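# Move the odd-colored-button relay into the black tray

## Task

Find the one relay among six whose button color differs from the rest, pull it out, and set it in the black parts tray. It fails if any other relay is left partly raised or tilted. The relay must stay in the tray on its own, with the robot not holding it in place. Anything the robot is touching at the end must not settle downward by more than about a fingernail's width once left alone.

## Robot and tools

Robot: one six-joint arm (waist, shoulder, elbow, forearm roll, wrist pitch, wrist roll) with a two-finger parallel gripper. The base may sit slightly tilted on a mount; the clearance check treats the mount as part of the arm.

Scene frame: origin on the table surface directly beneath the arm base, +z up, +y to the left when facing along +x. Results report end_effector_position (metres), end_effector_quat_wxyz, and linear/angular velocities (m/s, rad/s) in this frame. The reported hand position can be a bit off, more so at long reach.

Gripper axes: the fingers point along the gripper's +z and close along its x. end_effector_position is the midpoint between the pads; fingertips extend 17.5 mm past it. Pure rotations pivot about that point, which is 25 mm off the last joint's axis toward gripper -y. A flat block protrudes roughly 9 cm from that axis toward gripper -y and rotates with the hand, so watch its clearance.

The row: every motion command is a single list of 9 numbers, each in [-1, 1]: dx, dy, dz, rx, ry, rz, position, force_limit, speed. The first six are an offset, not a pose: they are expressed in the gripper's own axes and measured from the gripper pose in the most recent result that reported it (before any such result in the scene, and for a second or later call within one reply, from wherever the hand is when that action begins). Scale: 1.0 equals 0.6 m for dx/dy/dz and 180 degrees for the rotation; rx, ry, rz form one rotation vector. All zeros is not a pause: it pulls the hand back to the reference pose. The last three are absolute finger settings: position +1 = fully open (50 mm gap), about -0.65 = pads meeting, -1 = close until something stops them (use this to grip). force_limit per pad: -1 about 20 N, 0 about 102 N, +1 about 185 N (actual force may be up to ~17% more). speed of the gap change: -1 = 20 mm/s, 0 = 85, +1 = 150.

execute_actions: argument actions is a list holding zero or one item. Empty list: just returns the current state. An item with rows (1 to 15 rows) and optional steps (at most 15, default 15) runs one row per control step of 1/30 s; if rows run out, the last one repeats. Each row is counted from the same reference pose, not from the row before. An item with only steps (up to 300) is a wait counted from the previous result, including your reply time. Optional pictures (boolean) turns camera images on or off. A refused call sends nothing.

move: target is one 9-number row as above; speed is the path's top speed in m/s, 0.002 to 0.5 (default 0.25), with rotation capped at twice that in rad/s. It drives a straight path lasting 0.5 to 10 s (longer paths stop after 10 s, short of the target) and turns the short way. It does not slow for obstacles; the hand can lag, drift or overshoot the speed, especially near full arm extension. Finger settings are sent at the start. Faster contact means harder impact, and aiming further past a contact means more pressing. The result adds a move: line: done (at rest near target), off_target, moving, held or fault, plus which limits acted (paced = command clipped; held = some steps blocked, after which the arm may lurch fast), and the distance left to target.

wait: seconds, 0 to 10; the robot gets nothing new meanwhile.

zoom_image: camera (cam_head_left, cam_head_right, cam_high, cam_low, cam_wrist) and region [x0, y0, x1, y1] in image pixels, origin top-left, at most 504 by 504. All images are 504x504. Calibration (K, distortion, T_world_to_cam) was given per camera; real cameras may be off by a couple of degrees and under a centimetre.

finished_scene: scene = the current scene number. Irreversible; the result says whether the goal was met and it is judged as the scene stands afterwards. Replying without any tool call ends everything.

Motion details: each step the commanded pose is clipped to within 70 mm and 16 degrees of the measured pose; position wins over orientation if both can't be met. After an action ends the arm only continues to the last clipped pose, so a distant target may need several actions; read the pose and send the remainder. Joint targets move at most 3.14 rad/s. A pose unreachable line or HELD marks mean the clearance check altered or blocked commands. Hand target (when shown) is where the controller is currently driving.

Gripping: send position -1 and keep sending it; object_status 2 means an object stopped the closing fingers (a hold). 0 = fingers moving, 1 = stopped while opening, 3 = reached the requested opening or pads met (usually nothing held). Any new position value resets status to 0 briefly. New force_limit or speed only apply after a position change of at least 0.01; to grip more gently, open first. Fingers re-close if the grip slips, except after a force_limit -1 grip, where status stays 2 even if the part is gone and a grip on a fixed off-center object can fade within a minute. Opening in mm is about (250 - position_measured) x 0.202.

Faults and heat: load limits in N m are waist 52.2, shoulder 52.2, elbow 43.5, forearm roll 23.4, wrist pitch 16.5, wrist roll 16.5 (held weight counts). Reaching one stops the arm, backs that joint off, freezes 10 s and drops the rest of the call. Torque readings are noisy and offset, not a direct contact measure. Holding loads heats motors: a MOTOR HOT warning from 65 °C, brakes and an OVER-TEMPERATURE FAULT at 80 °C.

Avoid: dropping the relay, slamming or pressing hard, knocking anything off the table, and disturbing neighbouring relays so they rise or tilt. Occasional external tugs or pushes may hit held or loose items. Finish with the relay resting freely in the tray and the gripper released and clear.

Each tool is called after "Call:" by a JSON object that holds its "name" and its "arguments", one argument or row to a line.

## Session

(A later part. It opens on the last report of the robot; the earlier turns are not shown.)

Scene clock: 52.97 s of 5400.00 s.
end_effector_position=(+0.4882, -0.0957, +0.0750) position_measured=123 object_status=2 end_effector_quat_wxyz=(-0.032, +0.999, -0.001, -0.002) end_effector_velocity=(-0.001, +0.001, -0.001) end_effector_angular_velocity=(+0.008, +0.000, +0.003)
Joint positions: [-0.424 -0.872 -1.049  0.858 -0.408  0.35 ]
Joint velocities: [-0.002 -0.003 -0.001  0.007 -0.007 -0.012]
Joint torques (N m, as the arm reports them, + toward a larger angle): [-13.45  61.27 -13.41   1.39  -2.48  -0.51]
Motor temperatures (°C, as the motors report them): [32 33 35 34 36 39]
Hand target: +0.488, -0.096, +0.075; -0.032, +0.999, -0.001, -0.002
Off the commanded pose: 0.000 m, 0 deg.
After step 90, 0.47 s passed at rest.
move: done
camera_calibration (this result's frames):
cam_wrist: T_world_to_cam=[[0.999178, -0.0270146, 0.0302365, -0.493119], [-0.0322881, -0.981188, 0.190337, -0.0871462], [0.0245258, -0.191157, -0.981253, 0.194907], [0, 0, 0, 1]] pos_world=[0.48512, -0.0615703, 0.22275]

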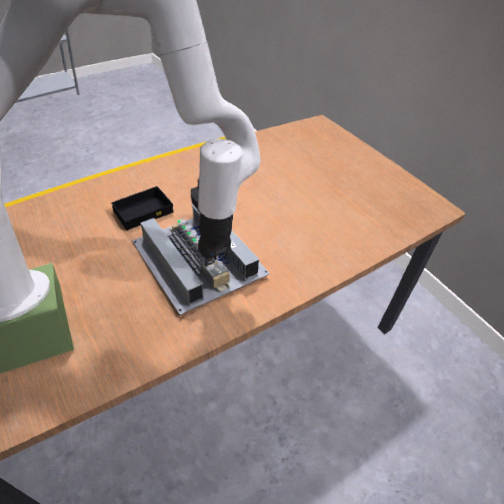

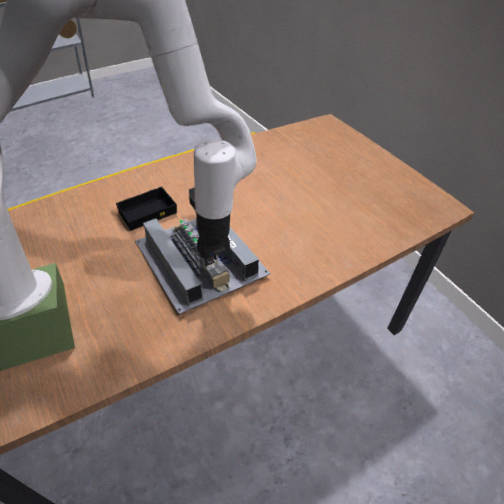

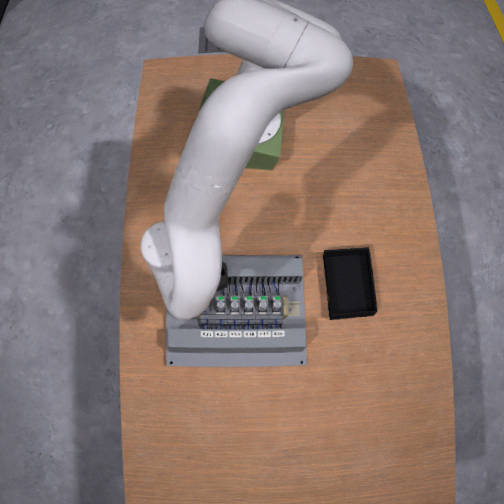

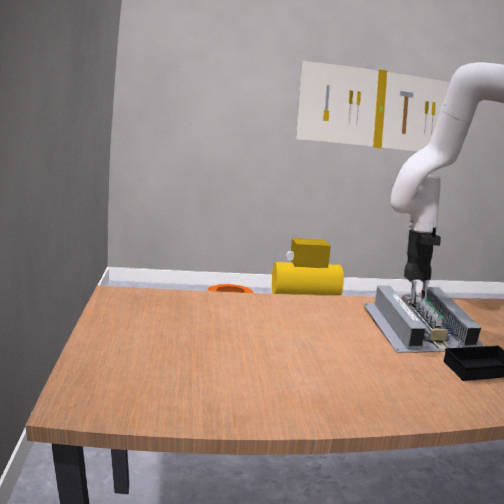

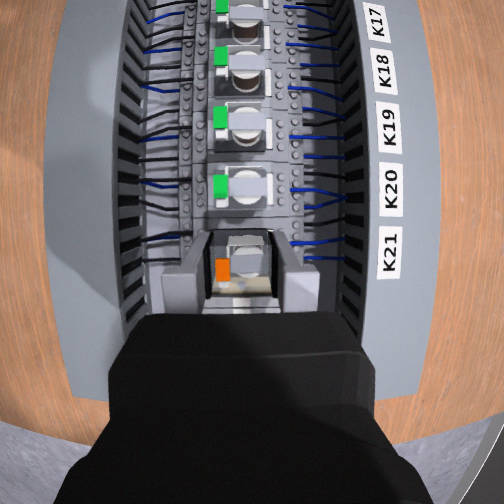

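Call:
{"name": "move", "arguments": {
  "target": [0,0,0,-0.05,0,0,-1,1,-0.5],
  "speed": 0.1
}}

Call:
{"name": "move", "arguments": {
  "target": [0,0,0,0.06,0,0,-1,1,-0.5],
  "speed": 0.1
}}

Call:
{"name": "zoom_image", "arguments": {
  "camera": "cam_head_left",
  "region": [120, 190, 280, 330]
}}

Scene clock: 58.50 s of 5400.00 s.
end_effector_position=(+0.4884, -0.0955, +0.0751) position_measured=123 object_status=2 end_effector_quat_wxyz=(+0.046, +0.999, -0.001, -0.001) end_effector_velocity=(+0.000, -0.001, +0.000) end_effector_angular_velocity=(-0.010, +0.009, -0.002)
Joint positions: [-0.35  -0.821 -0.994  0.705 -0.255  0.566]
Joint velocities: [ 0.006 -0.    -0.005 -0.063  0.001  0.068]
Joint torques (N m, as the arm reports them, + toward a larger angle): [-19.88  61.07 -14.65   1.26   1.71  -0.04]
Motor temperatures (°C, as the motors report them): [32 33 35 34 36 39]
Hand target: +0.488, -0.096, +0.075; +0.046, +0.999, -0.001, -0.002
Off the commanded pose: 0.000 m, 0 deg.
After step 90, 1.40 s passed at rest.
move: done
camera_calibration (this result's frames):
cam_wrist: T_world_to_cam=[[0.999146, -0.0209117, 0.0356397, -0.493079], [-0.0318049, -0.939815, 0.3402, -0.0945741], [0.0263805, -0.341043, -0.939677, 0.176669], [0, 0, 0, 1]] pos_world=[0.48499, -0.0389414, 0.215759]

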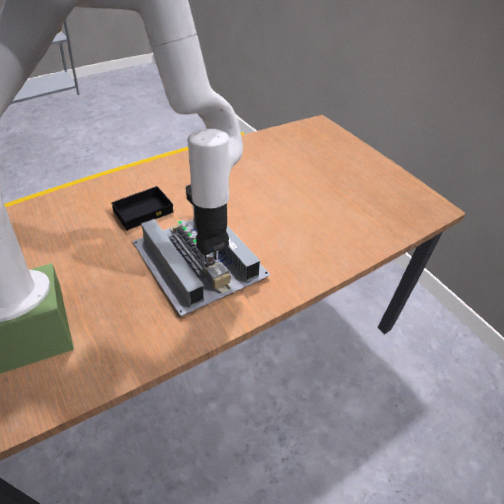

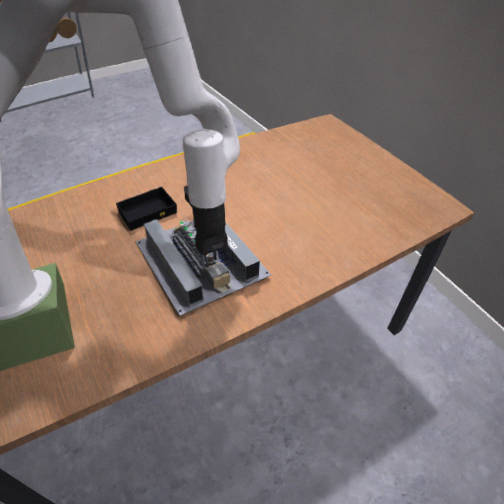

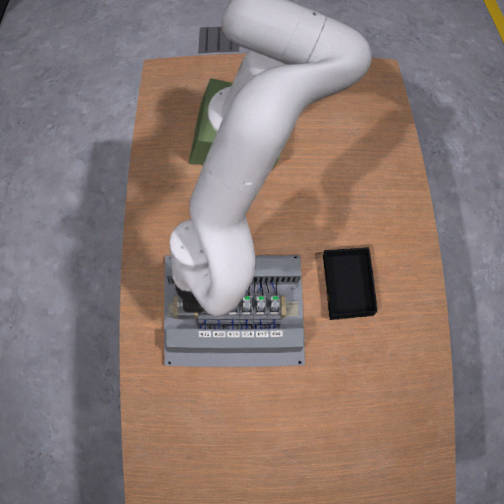

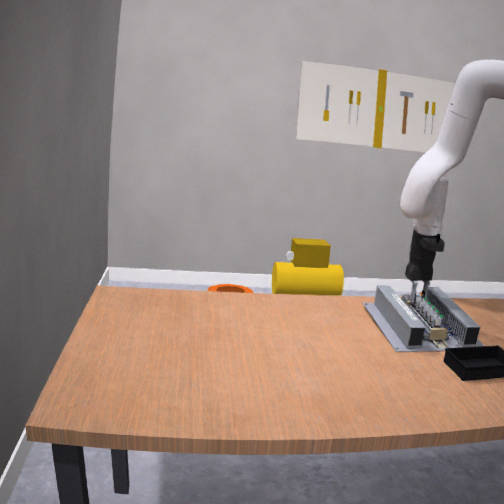

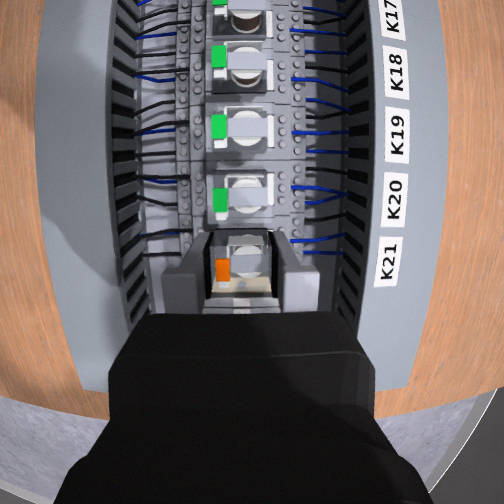

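Scene clock: 59.80 s of 5400.00 s.
end_effector_position=(+0.4883, -0.0957, +0.0750) position_measured=123 object_status=2 end_effector_quat_wxyz=(-0.048, +0.999, -0.001, -0.002) end_effector_velocity=(-0.001, +0.000, -0.001) end_effector_angular_velocity=(+0.007, +0.001, +0.000)
Joint positions: [-0.438 -0.884 -1.06   0.875 -0.44   0.321]
Joint velocities: [-0.002 -0.003 -0.001  0.005 -0.006 -0.007]
Joint torques (N m, as the arm reports them, + toward a larger angle): [-12.47  62.42 -14.25   2.13  -3.04   0.21]
Motor temperatures (°C, as the motors report them): [32 33 35 34 36 39]
Hand target: +0.488, -0.096, +0.075; -0.048, +0.999, -0.001, -0.002
Off the commanded pose: 0.000 m, 0 deg.
move: done
camera_calibration (this result's frames):
cam_wrist: T_world_to_cam=[[0.999149, -0.027815, 0.0304416, -0.493261], [-0.0323192, -0.986718, 0.159198, -0.0853818], [0.0256092, -0.160046, -0.986777, 0.197753], [0, 0, 0, 1]] pos_world=[0.485018, -0.0663182, 0.223746]

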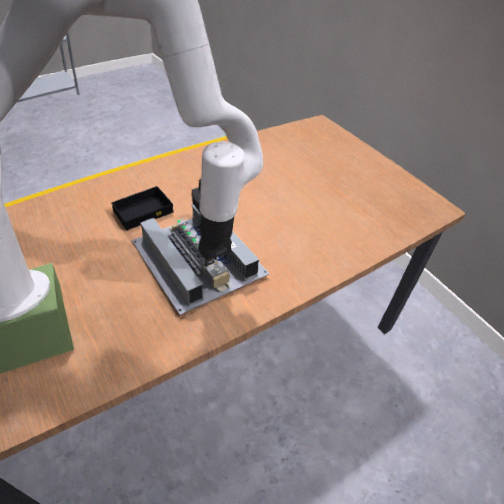

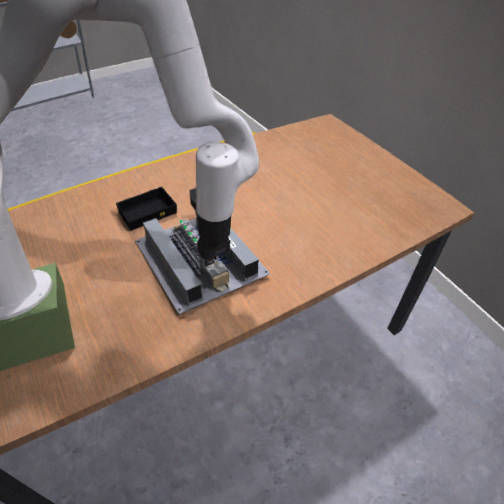

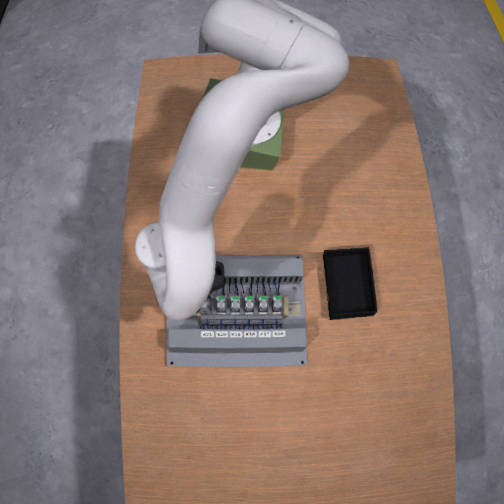

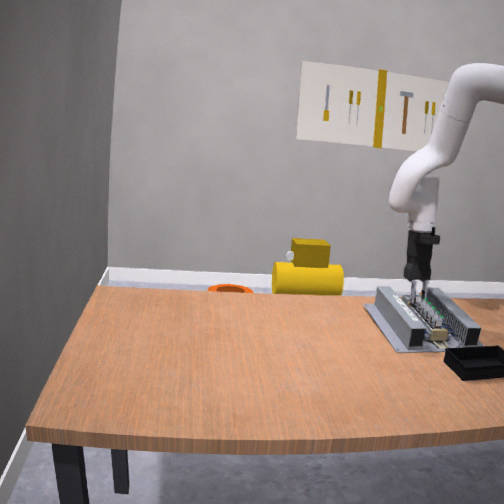

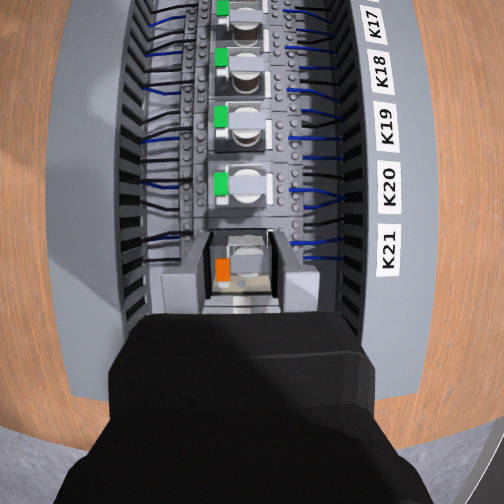

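Region (120, 190, 280, 330) of cam_head_left's 504x504 image, scaled by 3.150, with more detail than that image has; it fills the top 441 rows of this view, and the rest is white.

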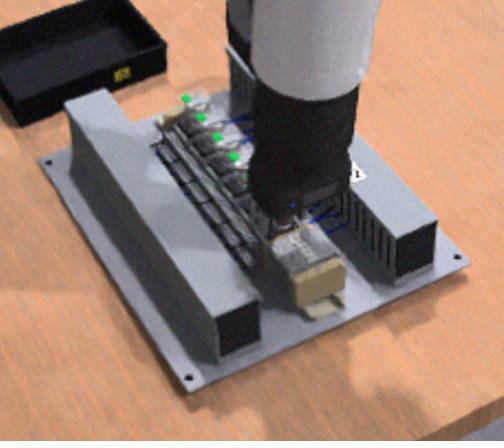

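Call:
{"name": "move", "arguments": {
  "target": [0,0,0.013,-0.015,0,0,-1,1,-0.5],
  "speed": 0.03
}}

Call:
{"name": "execute_actions", "arguments": {
  "actions": [
    {"rows":[[0,0,-0.1,0,0,0,-1,1,-0.5],[0,0,-0.1,0,0,0,-1,1,-0.5],[0,0,-0.1,0,0,0,-1,1,-0.5],[0,0,-0.06,0,0,0,-1,1,-0.5]],"steps":15}
  ]
}}

Scene clock: 68.00 s of 5400.00 s.
end_effector_position=(+0.4882, -0.0949, +0.0674) position_measured=123 object_status=2 end_effector_quat_wxyz=(-0.024, +1.000, -0.001, -0.002) end_effector_velocity=(-0.001, +0.000, -0.001) end_effector_angular_velocity=(-0.006, +0.002, -0.001)
Joint positions: [-0.412 -0.882 -1.046  0.878 -0.384  0.338]
Joint velocities: [ 0.003  0.001  0.003 -0.002  0.007  0.004]
Joint torques (N m, as the arm reports them, + toward a larger angle): [-14.65  64.18 -14.64   1.48  -2.58   0.11]
Motor temperatures (°C, as the motors report them): [32 33 35 34 36 39]
Hand target: +0.488, -0.095, +0.067; -0.024, +1.000, -0.001, -0.002
Off the commanded pose: 0.000 m, 0 deg.
After step 90, 4.17 s passed at rest.
move: done
camera_calibration (this result's frames):
cam_wrist: T_world_to_cam=[[0.999154, -0.0261597, 0.0317187, -0.492873], [-0.032118, -0.97825, 0.204929, -0.0857573], [0.025668, -0.205774, -0.978263, 0.185364], [0, 0, 0, 1]] pos_world=[0.484944, -0.0586424, 0.214542]

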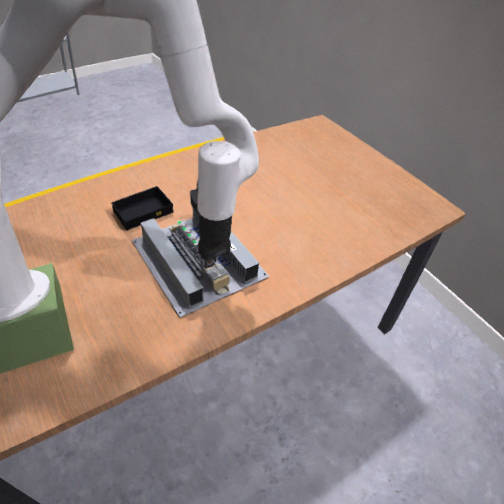

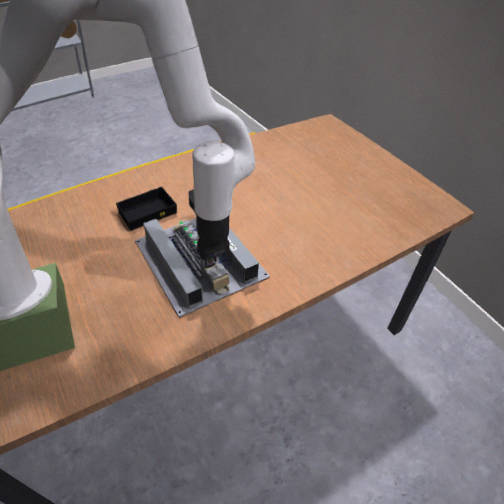

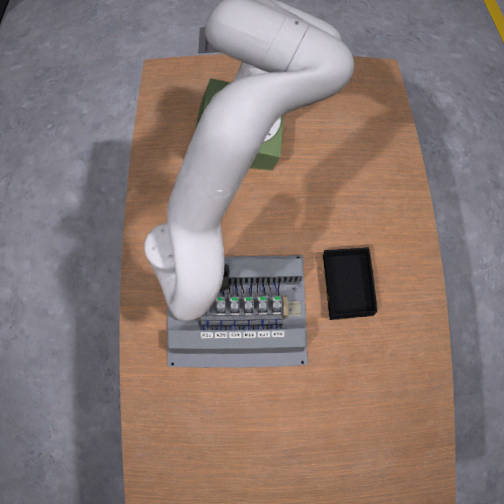

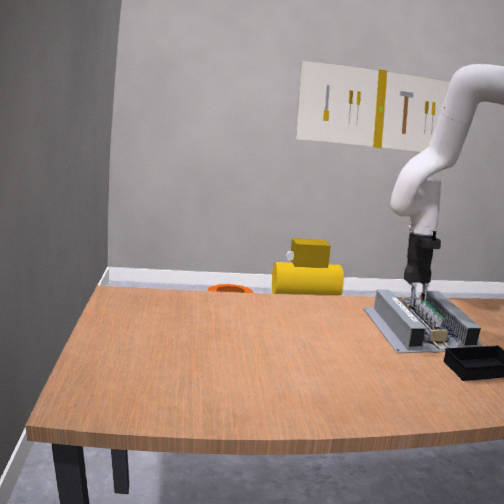

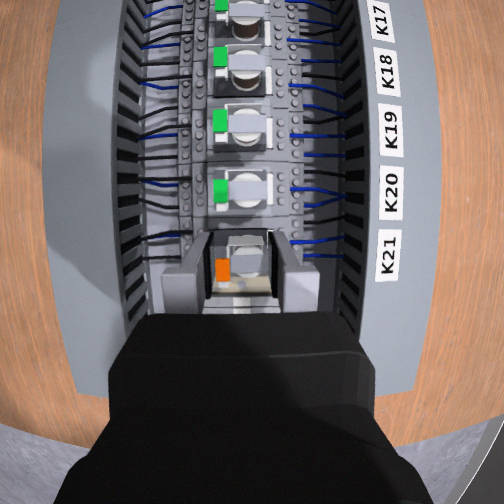

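Scene clock: 68.50 s of 5400.00 s.
end_effector_position=(+0.4883, -0.0966, +0.1031) position_measured=123 object_status=2 end_effector_quat_wxyz=(-0.025, +1.000, -0.001, -0.002) end_effector_velocity=(+0.002, -0.001, +0.002) end_effector_angular_velocity=(-0.005, -0.003, -0.000)
Joint positions: [-0.432 -0.809 -1.03   0.769 -0.426  0.436]
Joint velocities: [ 0.     0.003 -0.003 -0.007  0.002  0.008]
Joint torques (N m, as the arm reports them, + toward a larger angle): [-13.04  46.61 -13.12   0.78  -0.01   0.14]
Motor temperatures (°C, as the motors report them): [32 33 35 34 36 39]
Hand target: +0.488, -0.097, +0.103; -0.025, +1.000, -0.001, -0.002
Off the commanded pose: 0.000 m, 0 deg.
Steps of this call (steps 1 to 15: all 15 steps of this action). Readings (end_effector_position | what the end effector reports):
1: (+0.4882, -0.0949, +0.0674) | position_measured=123 object_status=2
2: (+0.4880, -0.0949, +0.0683) | position_measured=123 object_status=2
4: (+0.4871, -0.0949, +0.0838) | position_measured=123 object_status=2
8: (+0.4925, -0.0981, +0.1076) | position_measured=123 object_status=2
15: the state above
camera_calibration (this result's frames):
cam_wrist: T_world_to_cam=[[0.999156, -0.0262203, 0.0316083, -0.494113], [-0.0321365, -0.978394, 0.204237, -0.0946354], [0.0255702, -0.205081, -0.978411, 0.220153], [0, 0, 0, 1]] pos_world=[0.485025, -0.0603973, 0.250346]

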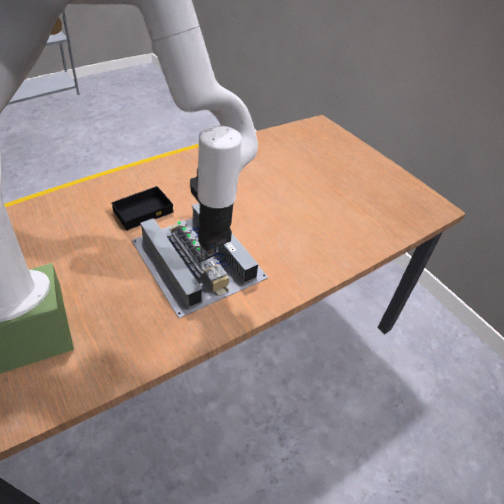

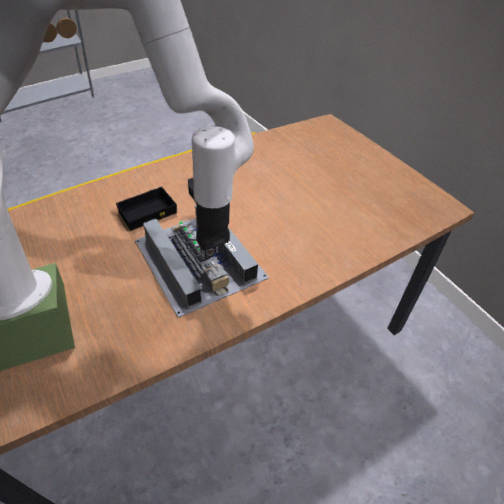

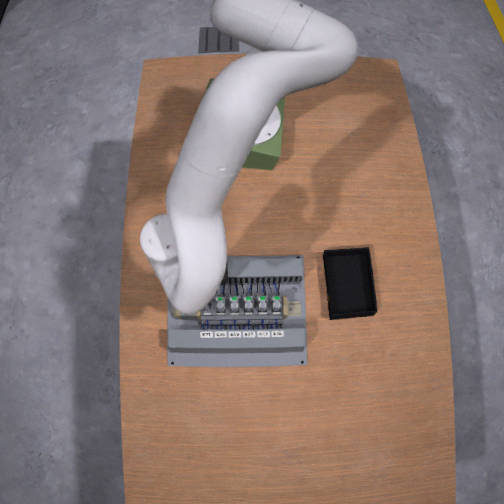

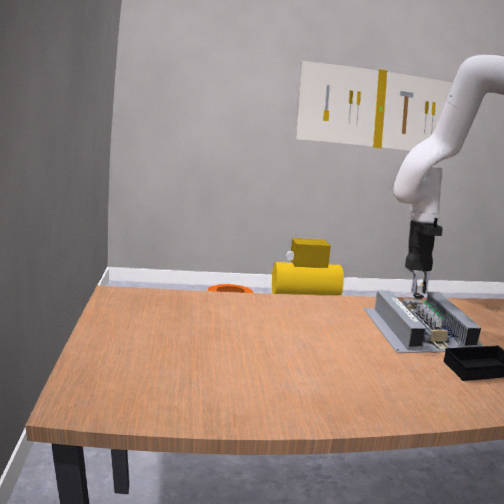

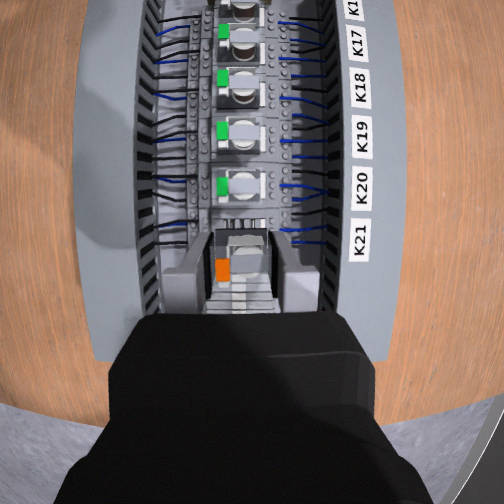

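Call:
{"name": "move", "arguments": {
  "target": [0,0,-0.055,-0.016,0,0,-1,1,-0.5],
  "speed": 0.08
}}

Call:
{"name": "move", "arguments": {
  "target": [-0.095,-0.547,0,0,0,0,-1,1,-0.5],
  "speed": 0.2
}}

Call:
{"name": "move", "arguments": {
  "target": [0,0,0.13,0,0,0,-1,1,-0.5],
  "speed": 0.07
}}

Scene clock: 73.97 s of 5400.00 s.
end_effector_position=(+0.4885, -0.0982, +0.1360) position_measured=123 object_status=2 end_effector_quat_wxyz=(+0.000, +1.000, -0.001, -0.002) end_effector_velocity=(-0.000, -0.000, +0.001) end_effector_angular_velocity=(-0.002, +0.003, -0.001)
Joint positions: [-0.428 -0.727 -1.003  0.634 -0.425  0.578]
Joint velocities: [ 0.001  0.002 -0.001 -0.011 -0.002  0.013]
Joint torques (N m, as the arm reports them, + toward a larger angle): [-10.78  48.3  -13.44   1.19   0.37  -0.03]
Motor temperatures (°C, as the motors report them): [32 33 35 34 36 39]
Hand target: +0.489, -0.098, +0.136; +0.000, +1.000, -0.001, -0.002
Off the commanded pose: 0.000 m, 0 deg.
After step 90, 1.63 s passed at rest.
move: done
camera_calibration (this result's frames):
cam_wrist: T_world_to_cam=[[0.99915, -0.0244566, 0.0331842, -0.495404], [-0.0320592, -0.967048, 0.252569, -0.108409], [0.0259137, -0.253418, -0.96701, 0.245452], [0, 0, 0, 1]] pos_world=[0.485147, -0.0547508, 0.281175]

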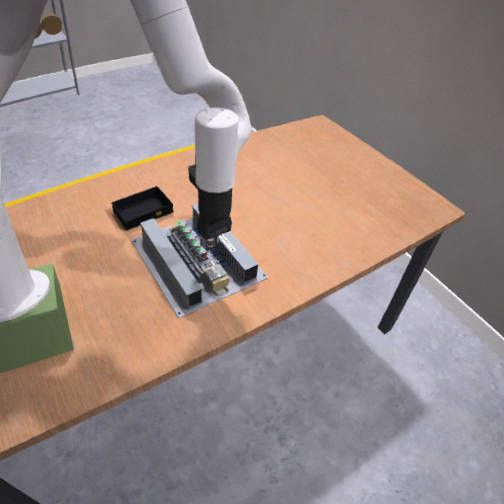

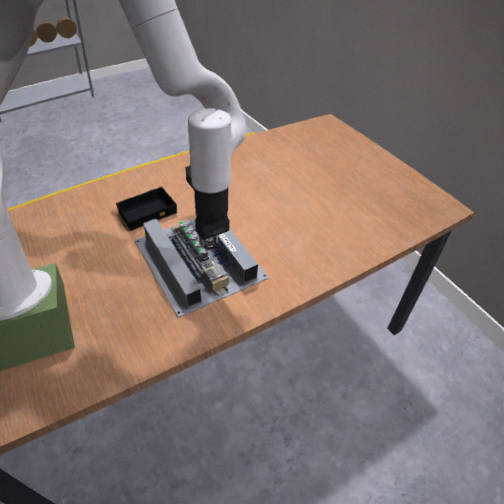

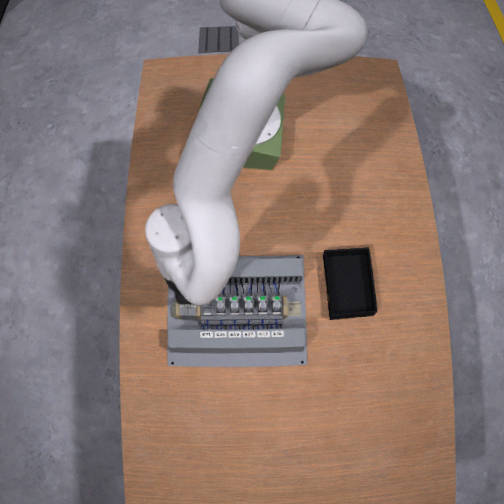

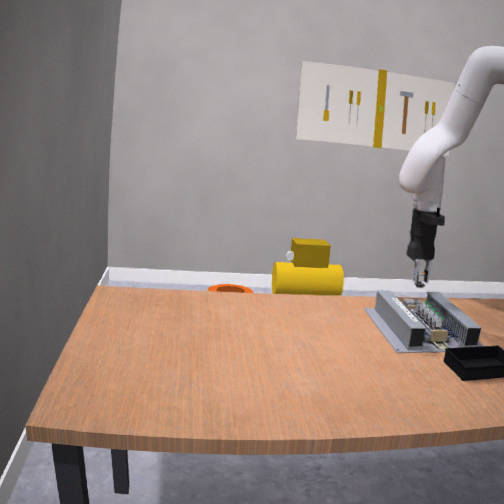

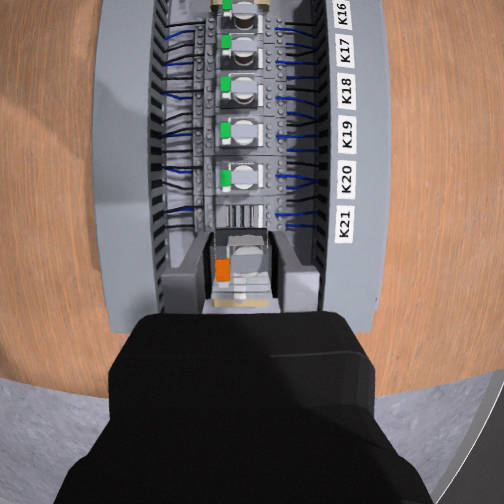

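Scene clock: 76.13 s of 5400.00 s.
end_effector_position=(+0.4314, +0.2308, +0.1372) position_measured=123 object_status=2 end_effector_quat_wxyz=(-0.002, +1.000, -0.001, -0.001) end_effector_velocity=(+0.000, +0.002, +0.000) end_effector_angular_velocity=(-0.004, +0.002, -0.000)
Joint positions: [ 0.239 -0.41  -0.744  0.812 -0.335  1.073]
Joint velocities: [ 0.006  0.001 -0.004 -0.021 -0.002  0.027]
Joint torques (N m, as the arm reports them, + toward a larger angle): [ -9.    45.16 -11.21   0.8   -0.01  -0.05]
Motor temperatures (°C, as the motors report them): [32 33 35 34 36 39]
Hand target: +0.431, +0.231, +0.137; -0.002, +1.000, -0.001, -0.001
Off the commanded pose: 0.001 m, 0 deg.
move: done
camera_calibration (this result's frames):
cam_wrist: T_world_to_cam=[[0.999109, -0.0248926, 0.0340733, -0.430371], [-0.0326164, -0.967878, 0.249297, 0.208546], [0.0267731, -0.250187, -0.967827, 0.330501], [0, 0, 0, 1]] pos_world=[0.427941, 0.273821, 0.282543]

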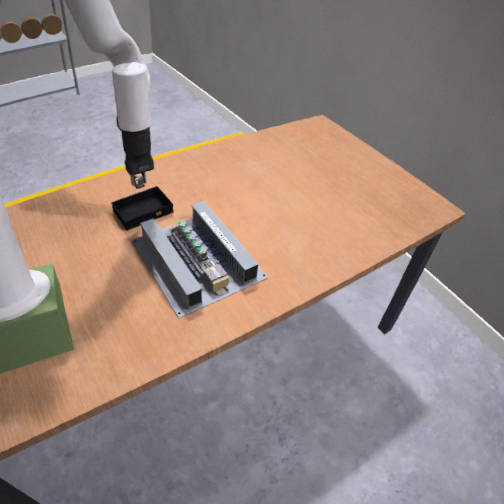

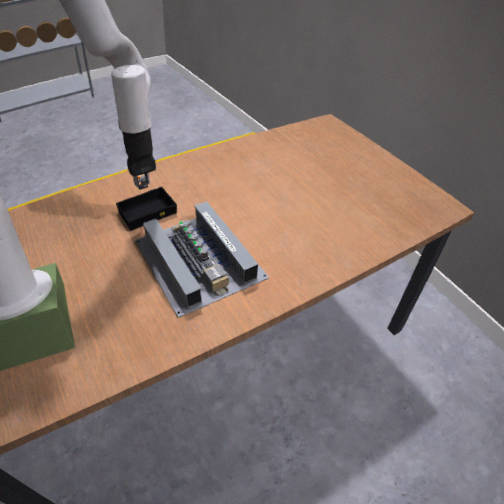

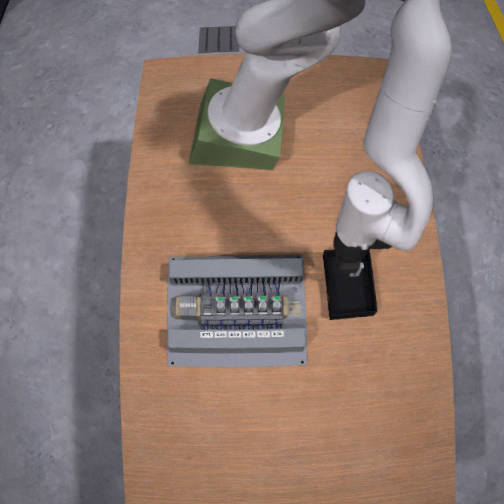

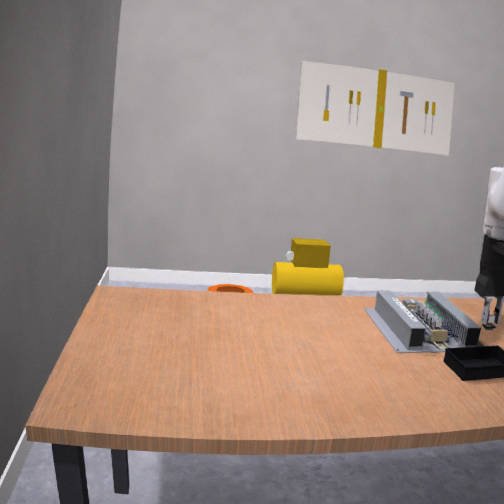

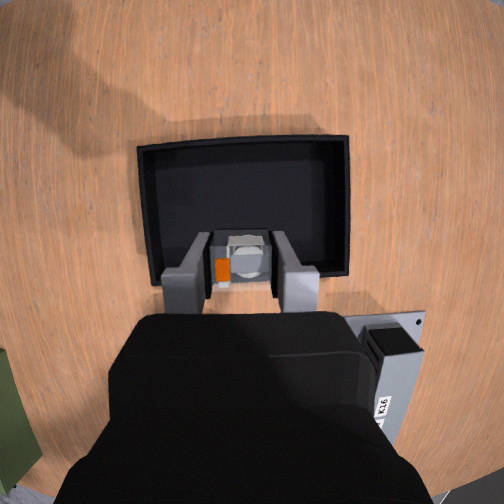

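Scene clock: 77.63 s of 5400.00 s.
end_effector_position=(+0.4309, +0.2309, +0.0593) position_measured=123 object_status=2 end_effector_quat_wxyz=(-0.001, +1.000, -0.001, -0.002) end_effector_velocity=(-0.001, -0.000, -0.002) end_effector_angular_velocity=(+0.008, -0.008, +0.002)
Joint positions: [ 0.281 -0.602 -0.783  1.274 -0.246  0.634]
Joint velocities: [-0.002 -0.002  0.008  0.082  0.001 -0.085]
Joint torques (N m, as the arm reports them, + toward a larger angle): [-10.43  42.97 -10.65   0.98   0.32  -0.07]
Motor temperatures (°C, as the motors report them): [32 33 35 34 36 39]
Hand target: +0.431, +0.231, +0.059; -0.001, +1.000, -0.001, -0.002
Off the commanded pose: 0.000 m, 0 deg.
move: done
camera_calibration (this result's frames):
cam_wrist: T_world_to_cam=[[0.999161, -0.0249608, 0.0324615, -0.427136], [-0.0323264, -0.967415, 0.251124, 0.22768], [0.0251355, -0.251962, -0.967411, 0.256253], [0, 0, 0, 1]] pos_world=[0.427697, 0.274165, 0.204592]

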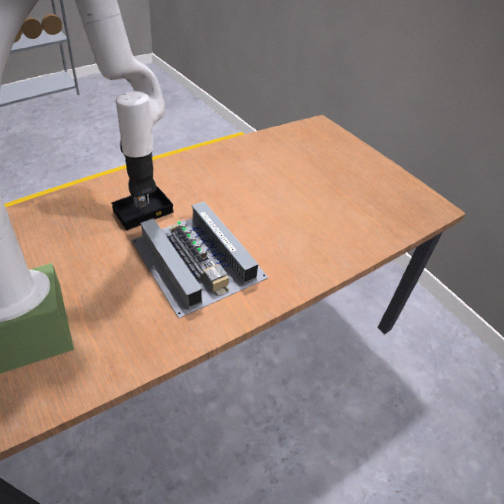

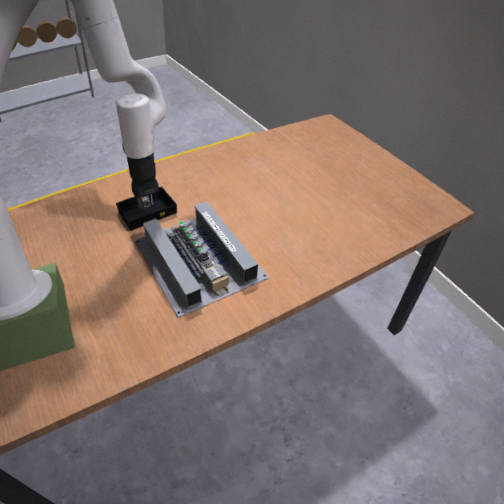

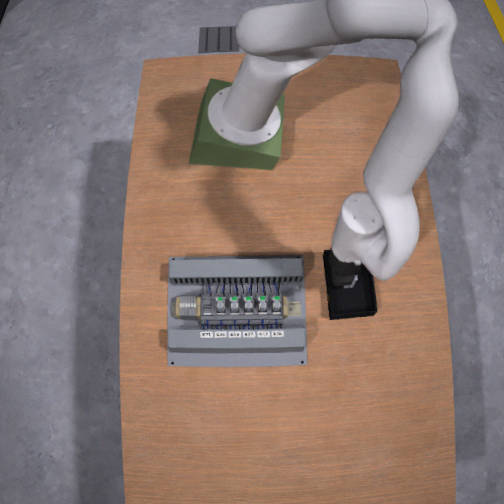

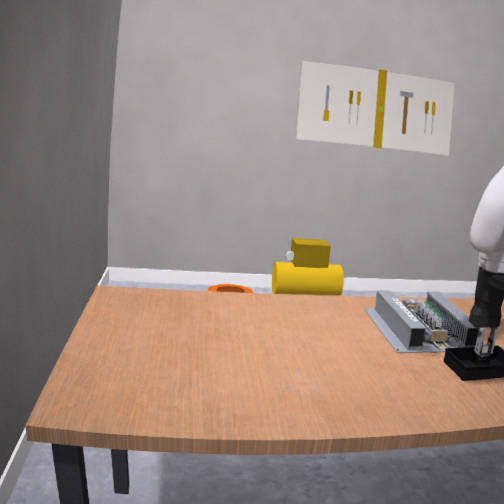

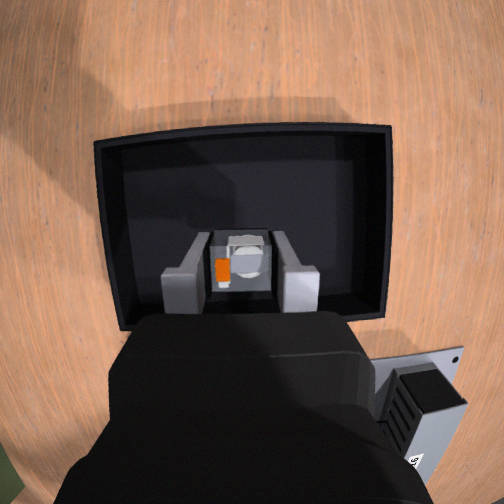

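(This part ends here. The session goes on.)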